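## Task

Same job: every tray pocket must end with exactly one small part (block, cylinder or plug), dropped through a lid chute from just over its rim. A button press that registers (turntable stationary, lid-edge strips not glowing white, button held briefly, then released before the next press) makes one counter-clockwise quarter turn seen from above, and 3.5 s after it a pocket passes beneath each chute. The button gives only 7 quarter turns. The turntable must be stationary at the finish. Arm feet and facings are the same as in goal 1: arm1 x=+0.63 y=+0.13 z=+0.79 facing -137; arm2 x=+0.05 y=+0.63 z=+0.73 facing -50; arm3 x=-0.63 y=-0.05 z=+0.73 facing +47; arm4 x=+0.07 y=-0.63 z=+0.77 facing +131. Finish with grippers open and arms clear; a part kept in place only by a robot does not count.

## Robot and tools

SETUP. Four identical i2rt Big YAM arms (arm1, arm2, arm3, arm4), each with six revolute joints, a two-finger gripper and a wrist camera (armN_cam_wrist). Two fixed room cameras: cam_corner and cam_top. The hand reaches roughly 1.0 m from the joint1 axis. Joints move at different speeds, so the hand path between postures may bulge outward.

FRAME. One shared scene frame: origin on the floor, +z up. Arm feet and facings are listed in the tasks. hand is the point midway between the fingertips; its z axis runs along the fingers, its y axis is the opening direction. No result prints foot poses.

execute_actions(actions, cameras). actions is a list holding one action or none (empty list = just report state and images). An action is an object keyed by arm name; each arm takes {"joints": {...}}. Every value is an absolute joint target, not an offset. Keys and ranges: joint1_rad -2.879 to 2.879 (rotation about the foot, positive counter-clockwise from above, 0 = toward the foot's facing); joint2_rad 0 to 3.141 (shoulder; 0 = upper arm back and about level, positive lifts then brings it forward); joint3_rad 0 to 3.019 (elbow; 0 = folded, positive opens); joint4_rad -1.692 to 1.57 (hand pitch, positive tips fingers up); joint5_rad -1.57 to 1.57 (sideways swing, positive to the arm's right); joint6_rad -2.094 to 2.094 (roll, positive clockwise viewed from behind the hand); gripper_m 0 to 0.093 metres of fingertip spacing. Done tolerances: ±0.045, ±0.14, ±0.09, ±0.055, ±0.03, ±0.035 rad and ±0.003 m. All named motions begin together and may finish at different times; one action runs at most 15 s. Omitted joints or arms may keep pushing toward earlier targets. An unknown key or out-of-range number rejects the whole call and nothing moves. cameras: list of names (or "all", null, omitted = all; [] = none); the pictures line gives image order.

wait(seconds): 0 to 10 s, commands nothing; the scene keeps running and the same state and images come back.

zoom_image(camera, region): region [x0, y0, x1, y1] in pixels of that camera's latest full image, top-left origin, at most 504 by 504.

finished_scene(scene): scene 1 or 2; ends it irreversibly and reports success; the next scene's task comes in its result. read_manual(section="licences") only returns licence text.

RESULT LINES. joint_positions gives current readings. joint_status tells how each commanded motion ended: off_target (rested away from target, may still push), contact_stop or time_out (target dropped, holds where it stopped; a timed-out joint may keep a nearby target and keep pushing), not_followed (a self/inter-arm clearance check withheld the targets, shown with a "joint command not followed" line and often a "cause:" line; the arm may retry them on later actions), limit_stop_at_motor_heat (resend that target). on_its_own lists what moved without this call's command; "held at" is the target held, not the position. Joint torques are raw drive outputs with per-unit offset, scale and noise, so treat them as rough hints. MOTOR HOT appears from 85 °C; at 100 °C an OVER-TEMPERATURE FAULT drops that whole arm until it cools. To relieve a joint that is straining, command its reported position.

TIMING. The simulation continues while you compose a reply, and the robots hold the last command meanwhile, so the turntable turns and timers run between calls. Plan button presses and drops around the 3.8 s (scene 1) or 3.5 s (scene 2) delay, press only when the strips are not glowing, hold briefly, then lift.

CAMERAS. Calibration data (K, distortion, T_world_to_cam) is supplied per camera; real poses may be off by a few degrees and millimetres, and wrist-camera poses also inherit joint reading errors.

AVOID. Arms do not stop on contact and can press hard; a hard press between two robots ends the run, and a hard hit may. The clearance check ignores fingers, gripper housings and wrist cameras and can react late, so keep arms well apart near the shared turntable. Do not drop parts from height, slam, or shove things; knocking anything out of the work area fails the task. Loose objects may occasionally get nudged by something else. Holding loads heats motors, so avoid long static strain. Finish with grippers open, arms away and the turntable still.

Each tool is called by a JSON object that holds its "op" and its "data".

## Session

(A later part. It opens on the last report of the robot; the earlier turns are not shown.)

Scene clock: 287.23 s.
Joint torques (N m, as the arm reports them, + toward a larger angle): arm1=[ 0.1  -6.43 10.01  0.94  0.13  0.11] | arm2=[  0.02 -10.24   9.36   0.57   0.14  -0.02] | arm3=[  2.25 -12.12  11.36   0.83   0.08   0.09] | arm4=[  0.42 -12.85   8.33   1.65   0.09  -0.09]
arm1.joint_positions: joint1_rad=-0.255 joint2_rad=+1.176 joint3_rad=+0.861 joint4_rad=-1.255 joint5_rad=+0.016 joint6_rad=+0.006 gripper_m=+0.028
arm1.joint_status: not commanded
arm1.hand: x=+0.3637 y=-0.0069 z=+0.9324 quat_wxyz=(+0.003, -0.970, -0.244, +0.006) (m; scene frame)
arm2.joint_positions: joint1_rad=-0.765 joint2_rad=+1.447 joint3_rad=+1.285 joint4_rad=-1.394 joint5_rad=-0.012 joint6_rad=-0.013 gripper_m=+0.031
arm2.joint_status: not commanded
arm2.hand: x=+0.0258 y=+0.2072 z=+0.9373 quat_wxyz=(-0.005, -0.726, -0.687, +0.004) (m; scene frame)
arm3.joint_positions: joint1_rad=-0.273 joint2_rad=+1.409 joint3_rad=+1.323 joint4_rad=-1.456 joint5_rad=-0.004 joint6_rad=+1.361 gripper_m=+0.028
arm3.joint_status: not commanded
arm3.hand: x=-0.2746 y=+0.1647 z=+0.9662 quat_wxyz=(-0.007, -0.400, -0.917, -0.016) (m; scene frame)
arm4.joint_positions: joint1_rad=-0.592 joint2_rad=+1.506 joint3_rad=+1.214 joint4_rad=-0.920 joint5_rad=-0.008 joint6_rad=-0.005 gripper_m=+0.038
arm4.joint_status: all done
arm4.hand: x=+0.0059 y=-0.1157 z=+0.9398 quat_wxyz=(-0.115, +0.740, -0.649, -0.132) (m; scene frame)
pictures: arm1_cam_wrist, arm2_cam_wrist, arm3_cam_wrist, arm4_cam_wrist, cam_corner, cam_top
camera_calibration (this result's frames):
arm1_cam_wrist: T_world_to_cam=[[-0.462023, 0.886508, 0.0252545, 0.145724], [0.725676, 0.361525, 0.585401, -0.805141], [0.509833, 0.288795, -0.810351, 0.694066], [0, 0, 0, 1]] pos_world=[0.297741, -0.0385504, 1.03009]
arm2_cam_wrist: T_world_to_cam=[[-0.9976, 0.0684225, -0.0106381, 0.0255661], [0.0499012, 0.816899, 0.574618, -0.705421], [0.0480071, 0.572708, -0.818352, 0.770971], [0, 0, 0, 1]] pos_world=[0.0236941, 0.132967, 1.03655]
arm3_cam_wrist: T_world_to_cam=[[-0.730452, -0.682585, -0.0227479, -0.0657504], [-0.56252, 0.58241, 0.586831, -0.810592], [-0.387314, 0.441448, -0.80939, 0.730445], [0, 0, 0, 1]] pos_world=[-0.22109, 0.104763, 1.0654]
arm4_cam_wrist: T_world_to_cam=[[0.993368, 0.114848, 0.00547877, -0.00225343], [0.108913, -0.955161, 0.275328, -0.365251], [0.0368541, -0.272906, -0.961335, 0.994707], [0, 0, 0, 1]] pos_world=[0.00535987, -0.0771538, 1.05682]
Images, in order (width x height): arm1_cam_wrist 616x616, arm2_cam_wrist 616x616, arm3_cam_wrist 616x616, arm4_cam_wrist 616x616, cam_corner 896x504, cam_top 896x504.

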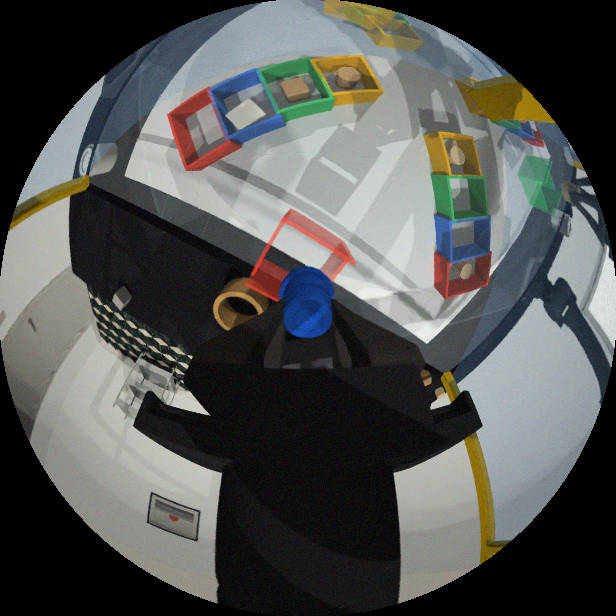

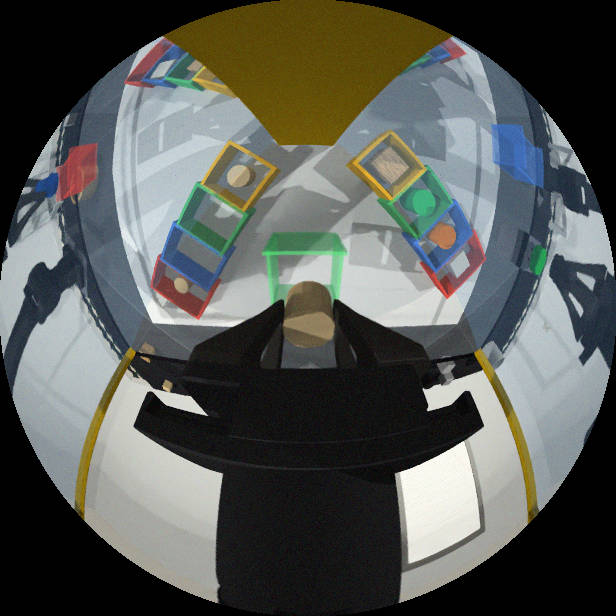

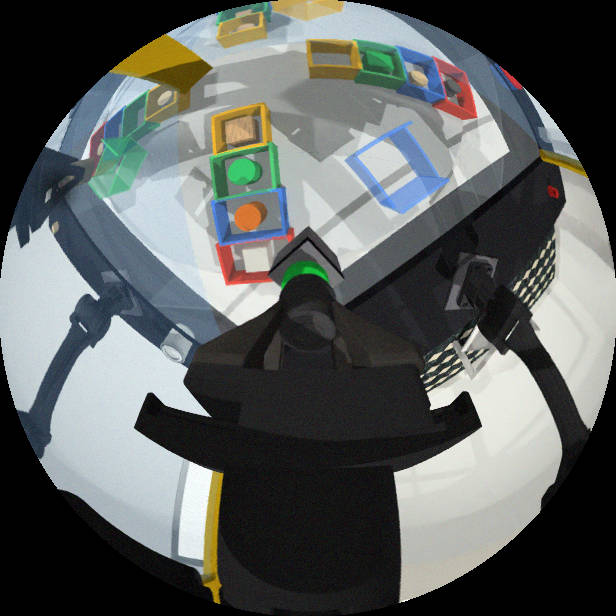

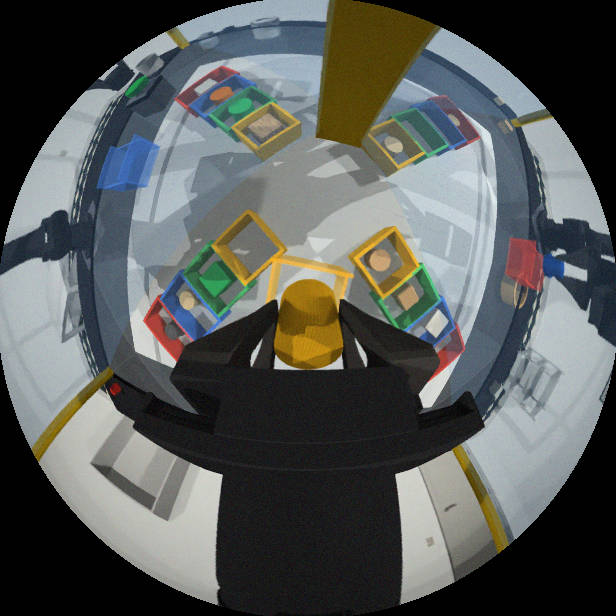

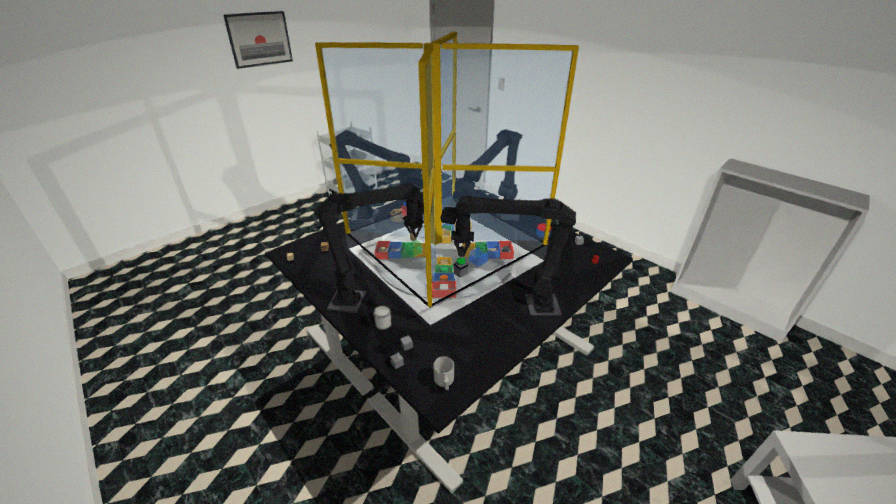

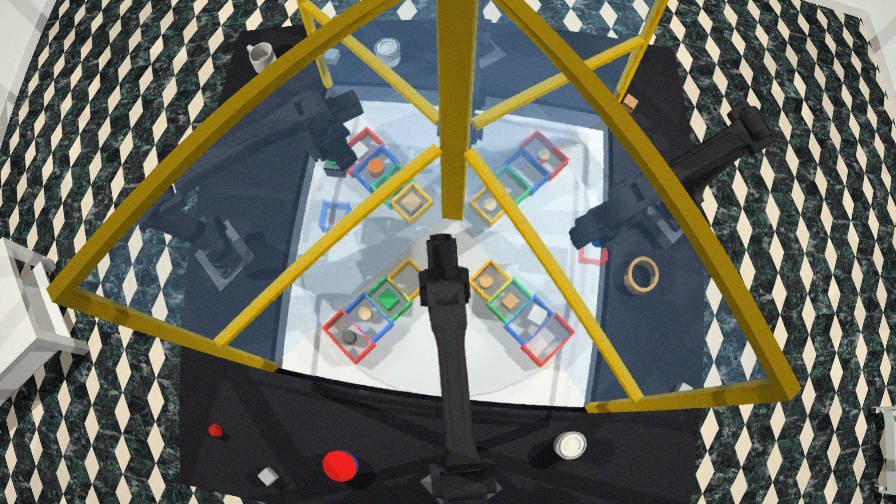

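{"op": "execute_actions", "data": {"actions": [{"arm3":{"joints":{"joint2_rad":1.5,"joint3_rad":1.28}}}], "cameras": []}}

{"op": "wait", "data": {"seconds": 2.75}}

{"op": "execute_actions", "data": {"actions": [{"arm1":{"joints":{"gripper_m":0.06}},"arm2":{"joints":{"gripper_m":0.06}},"arm4":{"joints":{"gripper_m":0.065}},"arm3":{"joints":{"joint2_rad":1.4,"joint3_rad":1.37}}}], "cameras": []}}

{"op": "execute_actions", "data": {"actions": [{"arm1":{"joints":{"joint2_rad":0.75,"joint4_rad":-1.5}},"arm2":{"joints":{"joint2_rad":0.8,"joint4_rad":-1.5}},"arm4":{"joints":{"joint2_rad":0.8,"joint4_rad":-1.5}}}], "cameras": []}}

{"op": "wait", "data": {"seconds": 4}}

Scene clock: 297.03 s.
Joint torques (N m, as the arm reports them, + toward a larger angle): arm1=[ 0.1  -6.42 10.01  0.96  0.12  0.11] | arm2=[  0.12 -10.29   9.39   0.54   0.14  -0.02] | arm3=[ 2.   -8.96  6.08  0.59  0.06  0.06] | arm4=[  0.61 -12.47   8.24   1.74   0.12  -0.06]
arm1.joint_positions: joint1_rad=-0.255 joint2_rad=+1.176 joint3_rad=+0.861 joint4_rad=-1.255 joint5_rad=+0.016 joint6_rad=+0.006 gripper_m=+0.028
arm1.joint_status: not commanded
arm1.hand: x=+0.3637 y=-0.0069 z=+0.9324 quat_wxyz=(+0.003, -0.970, -0.244, +0.006) (m; scene frame)
arm2.joint_positions: joint1_rad=-0.765 joint2_rad=+1.447 joint3_rad=+1.285 joint4_rad=-1.394 joint5_rad=-0.012 joint6_rad=-0.013 gripper_m=+0.031
arm2.joint_status: not commanded
arm2.hand: x=+0.0258 y=+0.2072 z=+0.9373 quat_wxyz=(-0.005, -0.726, -0.687, +0.004) (m; scene frame)
arm3.joint_positions: joint1_rad=-0.273 joint2_rad=+1.470 joint3_rad=+1.306 joint4_rad=-1.455 joint5_rad=-0.004 joint6_rad=+1.362 gripper_m=+0.028
arm3.joint_status: all done
arm3.hand: x=-0.2735 y=+0.1654 z=+0.9358 quat_wxyz=(+0.015, -0.400, -0.916, +0.015) (m; scene frame)
arm4.joint_positions: joint1_rad=-0.592 joint2_rad=+1.506 joint3_rad=+1.214 joint4_rad=-0.920 joint5_rad=-0.008 joint6_rad=-0.005 gripper_m=+0.038
arm4.joint_status: not commanded
arm4.hand: x=+0.0059 y=-0.1157 z=+0.9398 quat_wxyz=(-0.115, +0.740, -0.649, -0.132) (m; scene frame)
pictures: none
No camera images: the call's "cameras" was empty. Leave "cameras" out to get every camera's image.

Scene clock: 299.80 s.
Joint torques (N m, as the arm reports them, + toward a larger angle): arm1=[ 0.12 -6.43  9.99  0.97  0.13  0.11] | arm2=[  0.19 -10.27   9.41   0.57   0.14  -0.02] | arm3=[ 1.96 -9.59  5.84  0.59  0.07  0.08] | arm4=[  1.03 -12.8    8.3    1.62   0.12  -0.1 ]
arm1.joint_positions: joint1_rad=-0.255 joint2_rad=+1.176 joint3_rad=+0.861 joint4_rad=-1.255 joint5_rad=+0.016 joint6_rad=+0.006 gripper_m=+0.028
arm1.joint_status: not commanded
arm1.hand: x=+0.3637 y=-0.0069 z=+0.9324 quat_wxyz=(+0.003, -0.970, -0.244, +0.006) (m; scene frame)
arm2.joint_positions: joint1_rad=-0.765 joint2_rad=+1.447 joint3_rad=+1.285 joint4_rad=-1.394 joint5_rad=-0.012 joint6_rad=-0.013 gripper_m=+0.031
arm2.joint_status: not commanded
arm2.hand: x=+0.0258 y=+0.2072 z=+0.9373 quat_wxyz=(-0.005, -0.726, -0.687, +0.004) (m; scene frame)
arm3.joint_positions: joint1_rad=-0.273 joint2_rad=+1.470 joint3_rad=+1.306 joint4_rad=-1.455 joint5_rad=-0.004 joint6_rad=+1.362 gripper_m=+0.028
arm3.joint_status: all done
arm3.hand: x=-0.2735 y=+0.1654 z=+0.9358 quat_wxyz=(+0.015, -0.400, -0.916, +0.015) (m; scene frame)
arm4.joint_positions: joint1_rad=-0.592 joint2_rad=+1.506 joint3_rad=+1.214 joint4_rad=-0.920 joint5_rad=-0.008 joint6_rad=-0.005 gripper_m=+0.038
arm4.joint_status: not commanded
arm4.hand: x=+0.0059 y=-0.1157 z=+0.9398 quat_wxyz=(-0.115, +0.740, -0.649, -0.132) (m; scene frame)
wait: 2.77 s; at rest by 0.27 s
pictures: arm1_cam_wrist, arm2_cam_wrist, arm3_cam_wrist, arm4_cam_wrist, cam_corner, cam_top
camera_calibration (this result's frames):
arm1_cam_wrist: T_world_to_cam=[[-0.462023, 0.886508, 0.0252545, 0.145724], [0.725676, 0.361525, 0.585401, -0.805141], [0.509833, 0.288795, -0.810351, 0.694066], [0, 0, 0, 1]] pos_world=[0.297741, -0.0385504, 1.03009]
arm2_cam_wrist: T_world_to_cam=[[-0.9976, 0.0684225, -0.0106381, 0.0255661], [0.0499012, 0.816899, 0.574618, -0.705421], [0.0480071, 0.572708, -0.818352, 0.770971], [0, 0, 0, 1]] pos_world=[0.0236941, 0.132967, 1.03655]
arm3_cam_wrist: T_world_to_cam=[[-0.729615, -0.68188, 0.0519708, -0.134965], [-0.523826, 0.606115, 0.598524, -0.796763], [-0.439622, 0.409469, -0.799417, 0.687675], [0, 0, 0, 1]] pos_world=[-0.213521, 0.109319, 1.03364]
arm4_cam_wrist: T_world_to_cam=[[0.993368, 0.114848, 0.00547877, -0.00225343], [0.108913, -0.955161, 0.275328, -0.365251], [0.0368541, -0.272906, -0.961335, 0.994707], [0, 0, 0, 1]] pos_world=[0.00535987, -0.0771538, 1.05682]
Images, in order (width x height): arm1_cam_wrist 616x616, arm2_cam_wrist 616x616, arm3_cam_wrist 616x616, arm4_cam_wrist 616x616, cam_corner 896x504, cam_top 896x504.

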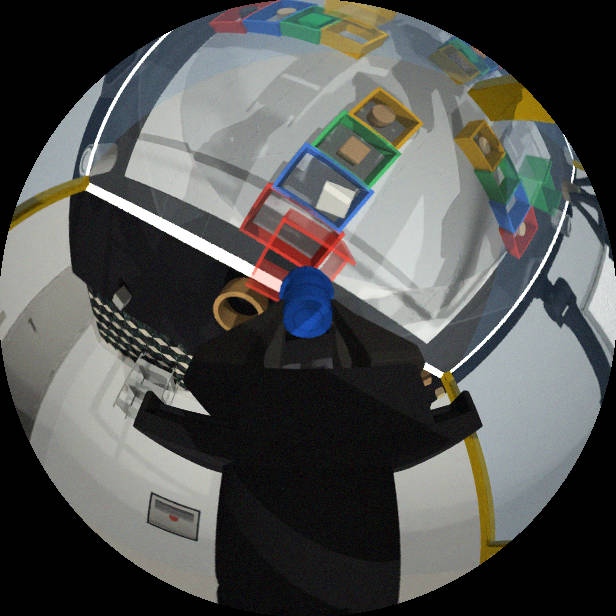

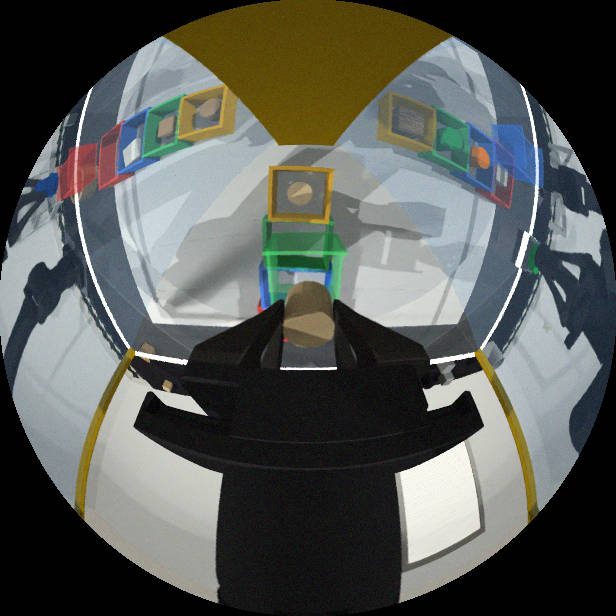

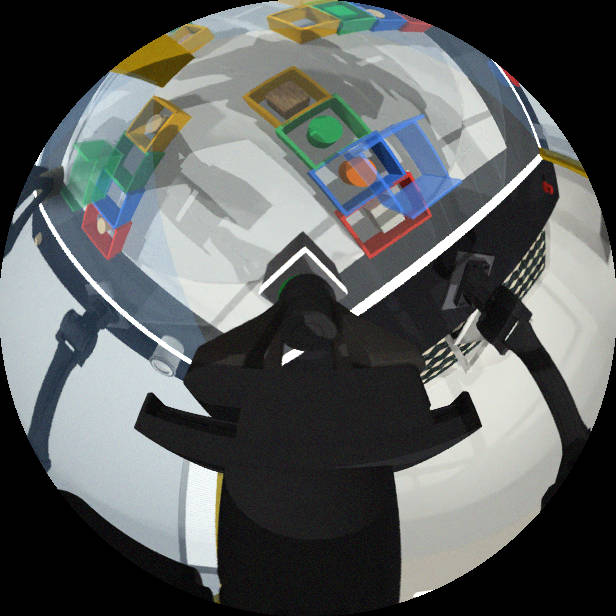

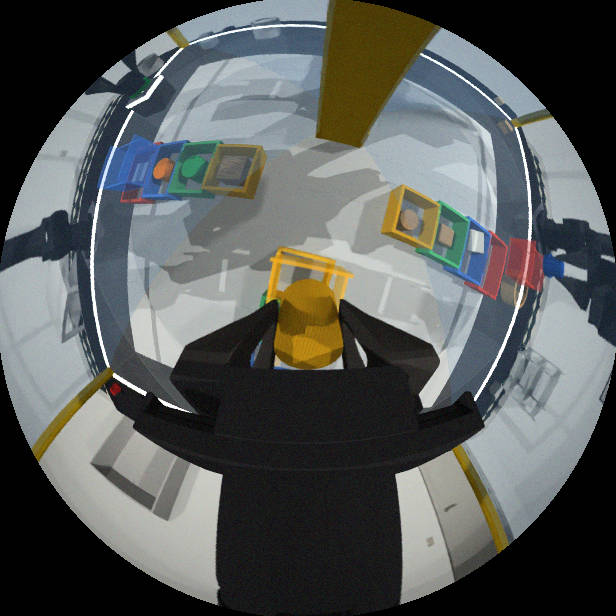

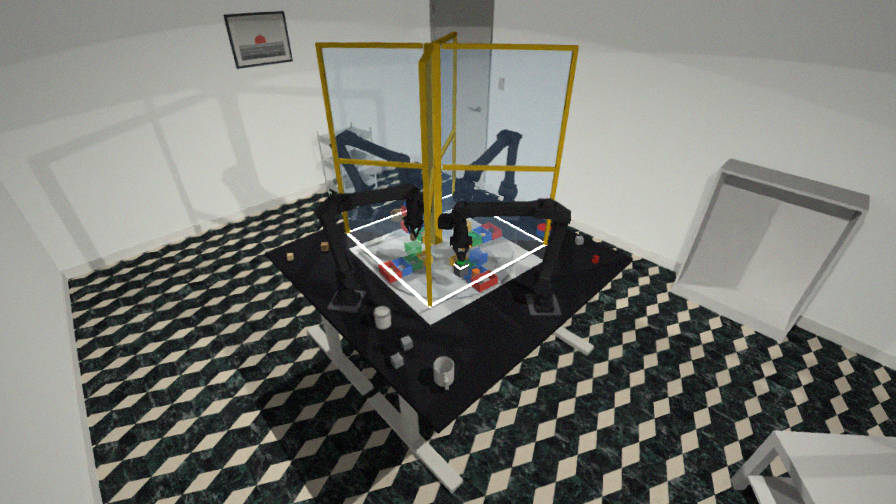

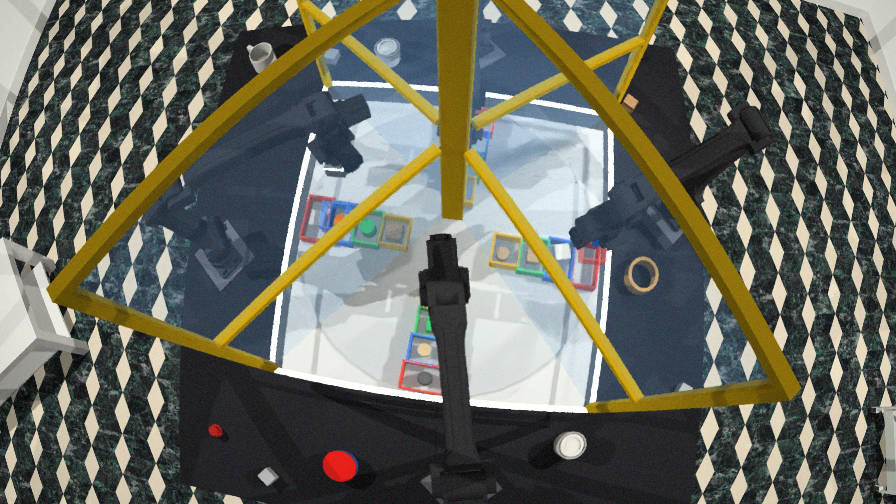

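Scene clock: 300.70 s.
Joint torques (N m, as the arm reports them, + toward a larger angle): arm1=[ 0.03 -6.54  9.99  0.95  0.12  0.11] | arm2=[  0.02 -10.48   9.43   0.57   0.13  -0.04] | arm3=[  2.12 -11.43  11.69   0.69   0.06   0.09] | arm4=[  0.8  -12.76   8.32   1.69   0.1   -0.08]
arm1.joint_positions: joint1_rad=-0.255 joint2_rad=+1.176 joint3_rad=+0.861 joint4_rad=-1.255 joint5_rad=+0.016 joint6_rad=+0.006 gripper_m=+0.060
arm1.joint_status: all done
arm1.hand: x=+0.3637 y=-0.0069 z=+0.9324 quat_wxyz=(+0.003, -0.970, -0.244, +0.006) (m; scene frame)
arm2.joint_positions: joint1_rad=-0.765 joint2_rad=+1.447 joint3_rad=+1.285 joint4_rad=-1.394 joint5_rad=-0.012 joint6_rad=-0.013 gripper_m=+0.060
arm2.joint_status: all done
arm2.hand: x=+0.0258 y=+0.2072 z=+0.9373 quat_wxyz=(-0.005, -0.726, -0.687, +0.004) (m; scene frame)
arm3.joint_positions: joint1_rad=-0.273 joint2_rad=+1.398 joint3_rad=+1.320 joint4_rad=-1.453 joint5_rad=-0.004 joint6_rad=+1.362 gripper_m=+0.028
arm3.joint_status: all done
arm3.hand: x=-0.2754 y=+0.1641 z=+0.9692 quat_wxyz=(-0.011, -0.400, -0.916, -0.020) (m; scene frame)
arm4.joint_positions: joint1_rad=-0.592 joint2_rad=+1.506 joint3_rad=+1.214 joint4_rad=-0.920 joint5_rad=-0.008 joint6_rad=-0.005 gripper_m=+0.065
arm4.joint_status: all done
arm4.hand: x=+0.0059 y=-0.1157 z=+0.9398 quat_wxyz=(-0.115, +0.740, -0.649, -0.132) (m; scene frame)
pictures: none
No camera images: the call's "cameras" was empty. Leave "cameras" out to get every camera's image.

Scene clock: 302.20 s.
Joint torques (N m, as the arm reports them, + toward a larger angle): arm1=[ 0.08 -0.35 10.75  0.15  0.13  0.11] | arm2=[ 0.35 -1.69  9.54  0.91  0.14 -0.03] | arm3=[  2.2  -11.08  11.57   0.7    0.08   0.08] | arm4=[ 0.58 -1.9   8.26  0.45  0.13 -0.09]
arm1.joint_positions: joint1_rad=-0.255 joint2_rad=+0.743 joint3_rad=+0.861 joint4_rad=-1.489 joint5_rad=+0.016 joint6_rad=+0.006 gripper_m=+0.060
arm1.joint_status: all done
arm1.hand: x=+0.4389 y=+0.0348 z=+1.0302 quat_wxyz=(-0.022, -0.965, -0.241, +0.103) (m; scene frame)
arm2.joint_positions: joint1_rad=-0.765 joint2_rad=+0.792 joint3_rad=+1.283 joint4_rad=-1.497 joint5_rad=-0.012 joint6_rad=-0.013 gripper_m=+0.060
arm2.joint_status: all done
arm2.hand: x=+0.0384 y=+0.3570 z=+1.1504 quat_wxyz=(-0.189, -0.696, -0.662, +0.204) (m; scene frame)
arm3.joint_positions: joint1_rad=-0.273 joint2_rad=+1.398 joint3_rad=+1.320 joint4_rad=-1.453 joint5_rad=-0.004 joint6_rad=+1.362 gripper_m=+0.028
arm3.joint_status: not commanded
arm3.hand: x=-0.2754 y=+0.1641 z=+0.9692 quat_wxyz=(-0.011, -0.400, -0.916, -0.020) (m; scene frame)
arm4.joint_positions: joint1_rad=-0.592 joint2_rad=+0.794 joint3_rad=+1.214 joint4_rad=-1.488 joint5_rad=-0.008 joint6_rad=-0.005 gripper_m=+0.065
arm4.joint_status: all done
arm4.hand: x=+0.0349 y=-0.3579 z=+1.1568 quat_wxyz=(-0.162, +0.729, -0.639, -0.184) (m; scene frame)
pictures: none
No camera images: the call's "cameras" was empty. Leave "cameras" out to get every camera's image.

Scene clock: 306.20 s.
Joint torques (N m, as the arm reports them, + toward a larger angle): arm1=[ 0.08 -0.16 10.66  0.12  0.13  0.11] | arm2=[ 0.21 -1.83  9.57  0.91  0.14 -0.02] | arm3=[  2.28 -10.93  11.58   0.68   0.04   0.08] | arm4=[ 0.67 -2.24  8.24  0.62  0.09 -0.1 ]
arm1.joint_positions: joint1_rad=-0.255 joint2_rad=+0.743 joint3_rad=+0.861 joint4_rad=-1.489 joint5_rad=+0.016 joint6_rad=+0.006 gripper_m=+0.060
arm1.joint_status: all done
arm1.hand: x=+0.4389 y=+0.0348 z=+1.0302 quat_wxyz=(-0.022, -0.965, -0.241, +0.103) (m; scene frame)
arm2.joint_positions: joint1_rad=-0.765 joint2_rad=+0.792 joint3_rad=+1.283 joint4_rad=-1.497 joint5_rad=-0.012 joint6_rad=-0.013 gripper_m=+0.060
arm2.joint_status: all done
arm2.hand: x=+0.0384 y=+0.3570 z=+1.1504 quat_wxyz=(-0.189, -0.696, -0.662, +0.204) (m; scene frame)
arm3.joint_positions: joint1_rad=-0.273 joint2_rad=+1.398 joint3_rad=+1.320 joint4_rad=-1.453 joint5_rad=-0.004 joint6_rad=+1.362 gripper_m=+0.028
arm3.joint_status: not commanded
arm3.hand: x=-0.2754 y=+0.1641 z=+0.9692 quat_wxyz=(-0.011, -0.400, -0.916, -0.020) (m; scene frame)
arm4.joint_positions: joint1_rad=-0.592 joint2_rad=+0.794 joint3_rad=+1.214 joint4_rad=-1.488 joint5_rad=-0.008 joint6_rad=-0.005 gripper_m=+0.065
arm4.joint_status: all done
arm4.hand: x=+0.0349 y=-0.3579 z=+1.1568 quat_wxyz=(-0.162, +0.729, -0.639, -0.184) (m; scene frame)
wait: 4.00 s; at rest by 0.27 s
pictures: arm1_cam_wrist, arm2_cam_wrist, arm3_cam_wrist, arm4_cam_wrist, cam_corner, cam_top
camera_calibration (this result's frames):
arm1_cam_wrist: T_world_to_cam=[[-0.456566, 0.889438, 0.0211574, 0.142718], [0.813951, 0.40798, 0.413566, -0.795431], [0.359209, 0.206041, -0.910228, 0.89475], [0, 0, 0, 1]] pos_world=[0.3912, 0.013225, 1.14037]
arm2_cam_wrist: T_world_to_cam=[[-0.998324, 0.0573987, -0.007392, 0.0303503], [0.0568274, 0.996429, 0.0624469, -0.425963], [0.01095, 0.0619221, -0.998021, 1.24946], [0, 0, 0, 1]] pos_world=[0.0408242, 0.345331, 1.27381]
arm3_cam_wrist: T_world_to_cam=[[-0.730476, -0.682121, -0.033398, -0.0564713], [-0.568044, 0.579711, 0.584175, -0.810953], [-0.379117, 0.445698, -0.81094, 0.735932], [0, 0, 0, 1]] pos_world=[-0.222904, 0.103594, 1.06865]
arm4_cam_wrist: T_world_to_cam=[[0.993377, 0.11482, 0.00428255, -0.00309244], [0.113179, -0.984244, 0.135846, -0.50879], [0.019813, -0.134462, -0.990721, 1.22028], [0, 0, 0, 1]] pos_world=[0.036479, -0.336338, 1.27808]
Images, in order (width x height): arm1_cam_wrist 616x616, arm2_cam_wrist 616x616, arm3_cam_wrist 616x616, arm4_cam_wrist 616x616, cam_corner 896x504, cam_top 896x504.

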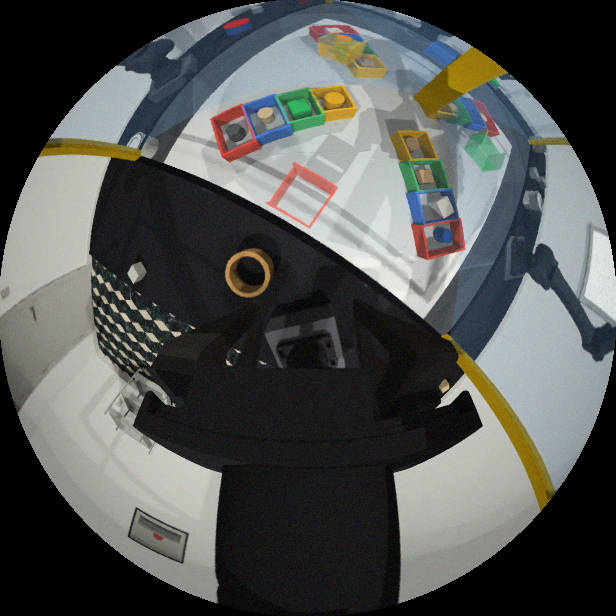

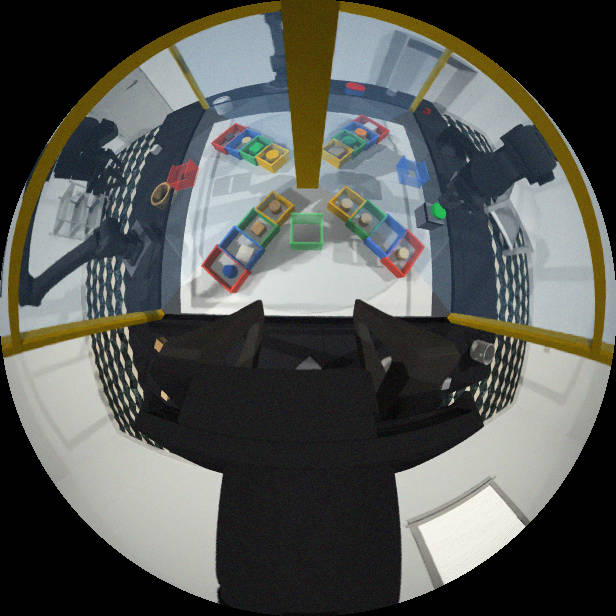

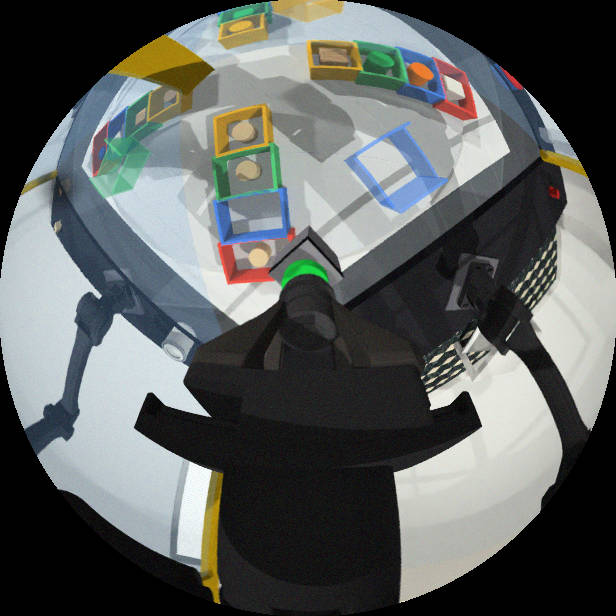

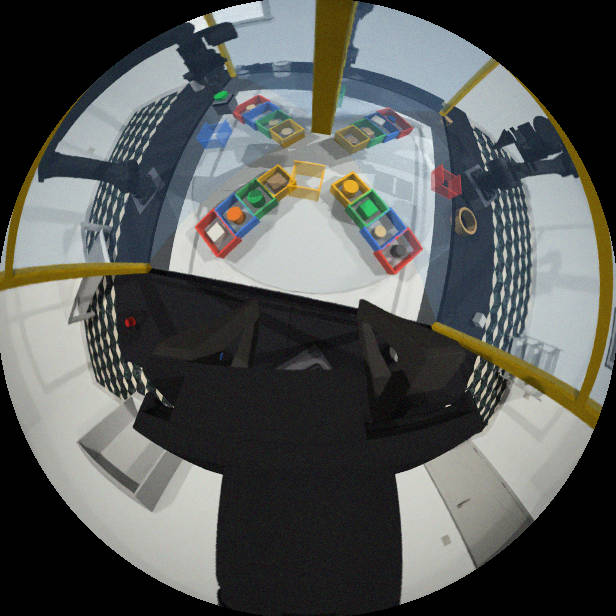

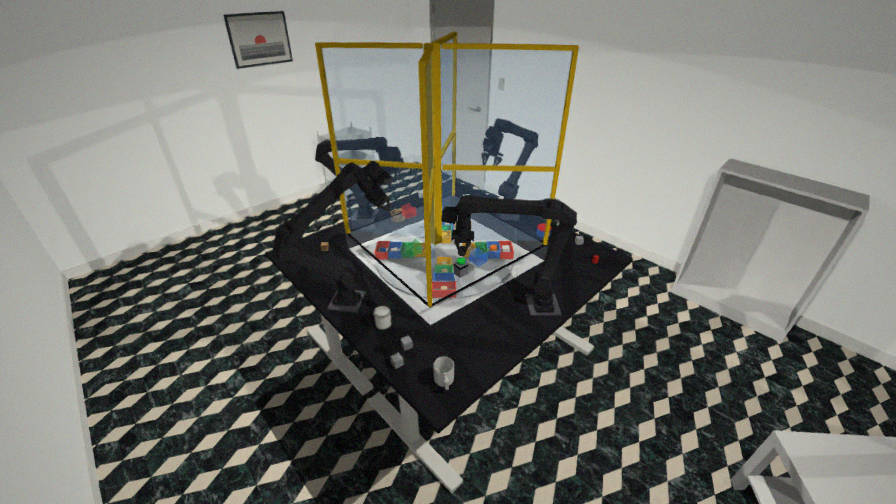

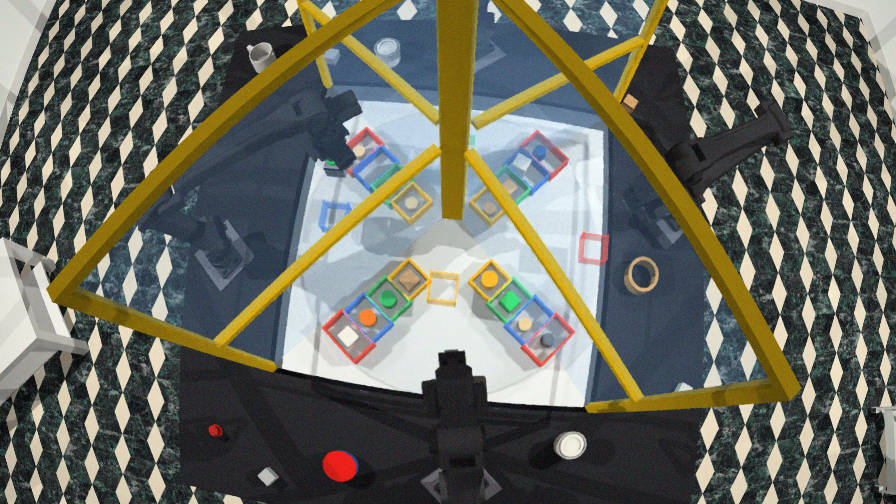

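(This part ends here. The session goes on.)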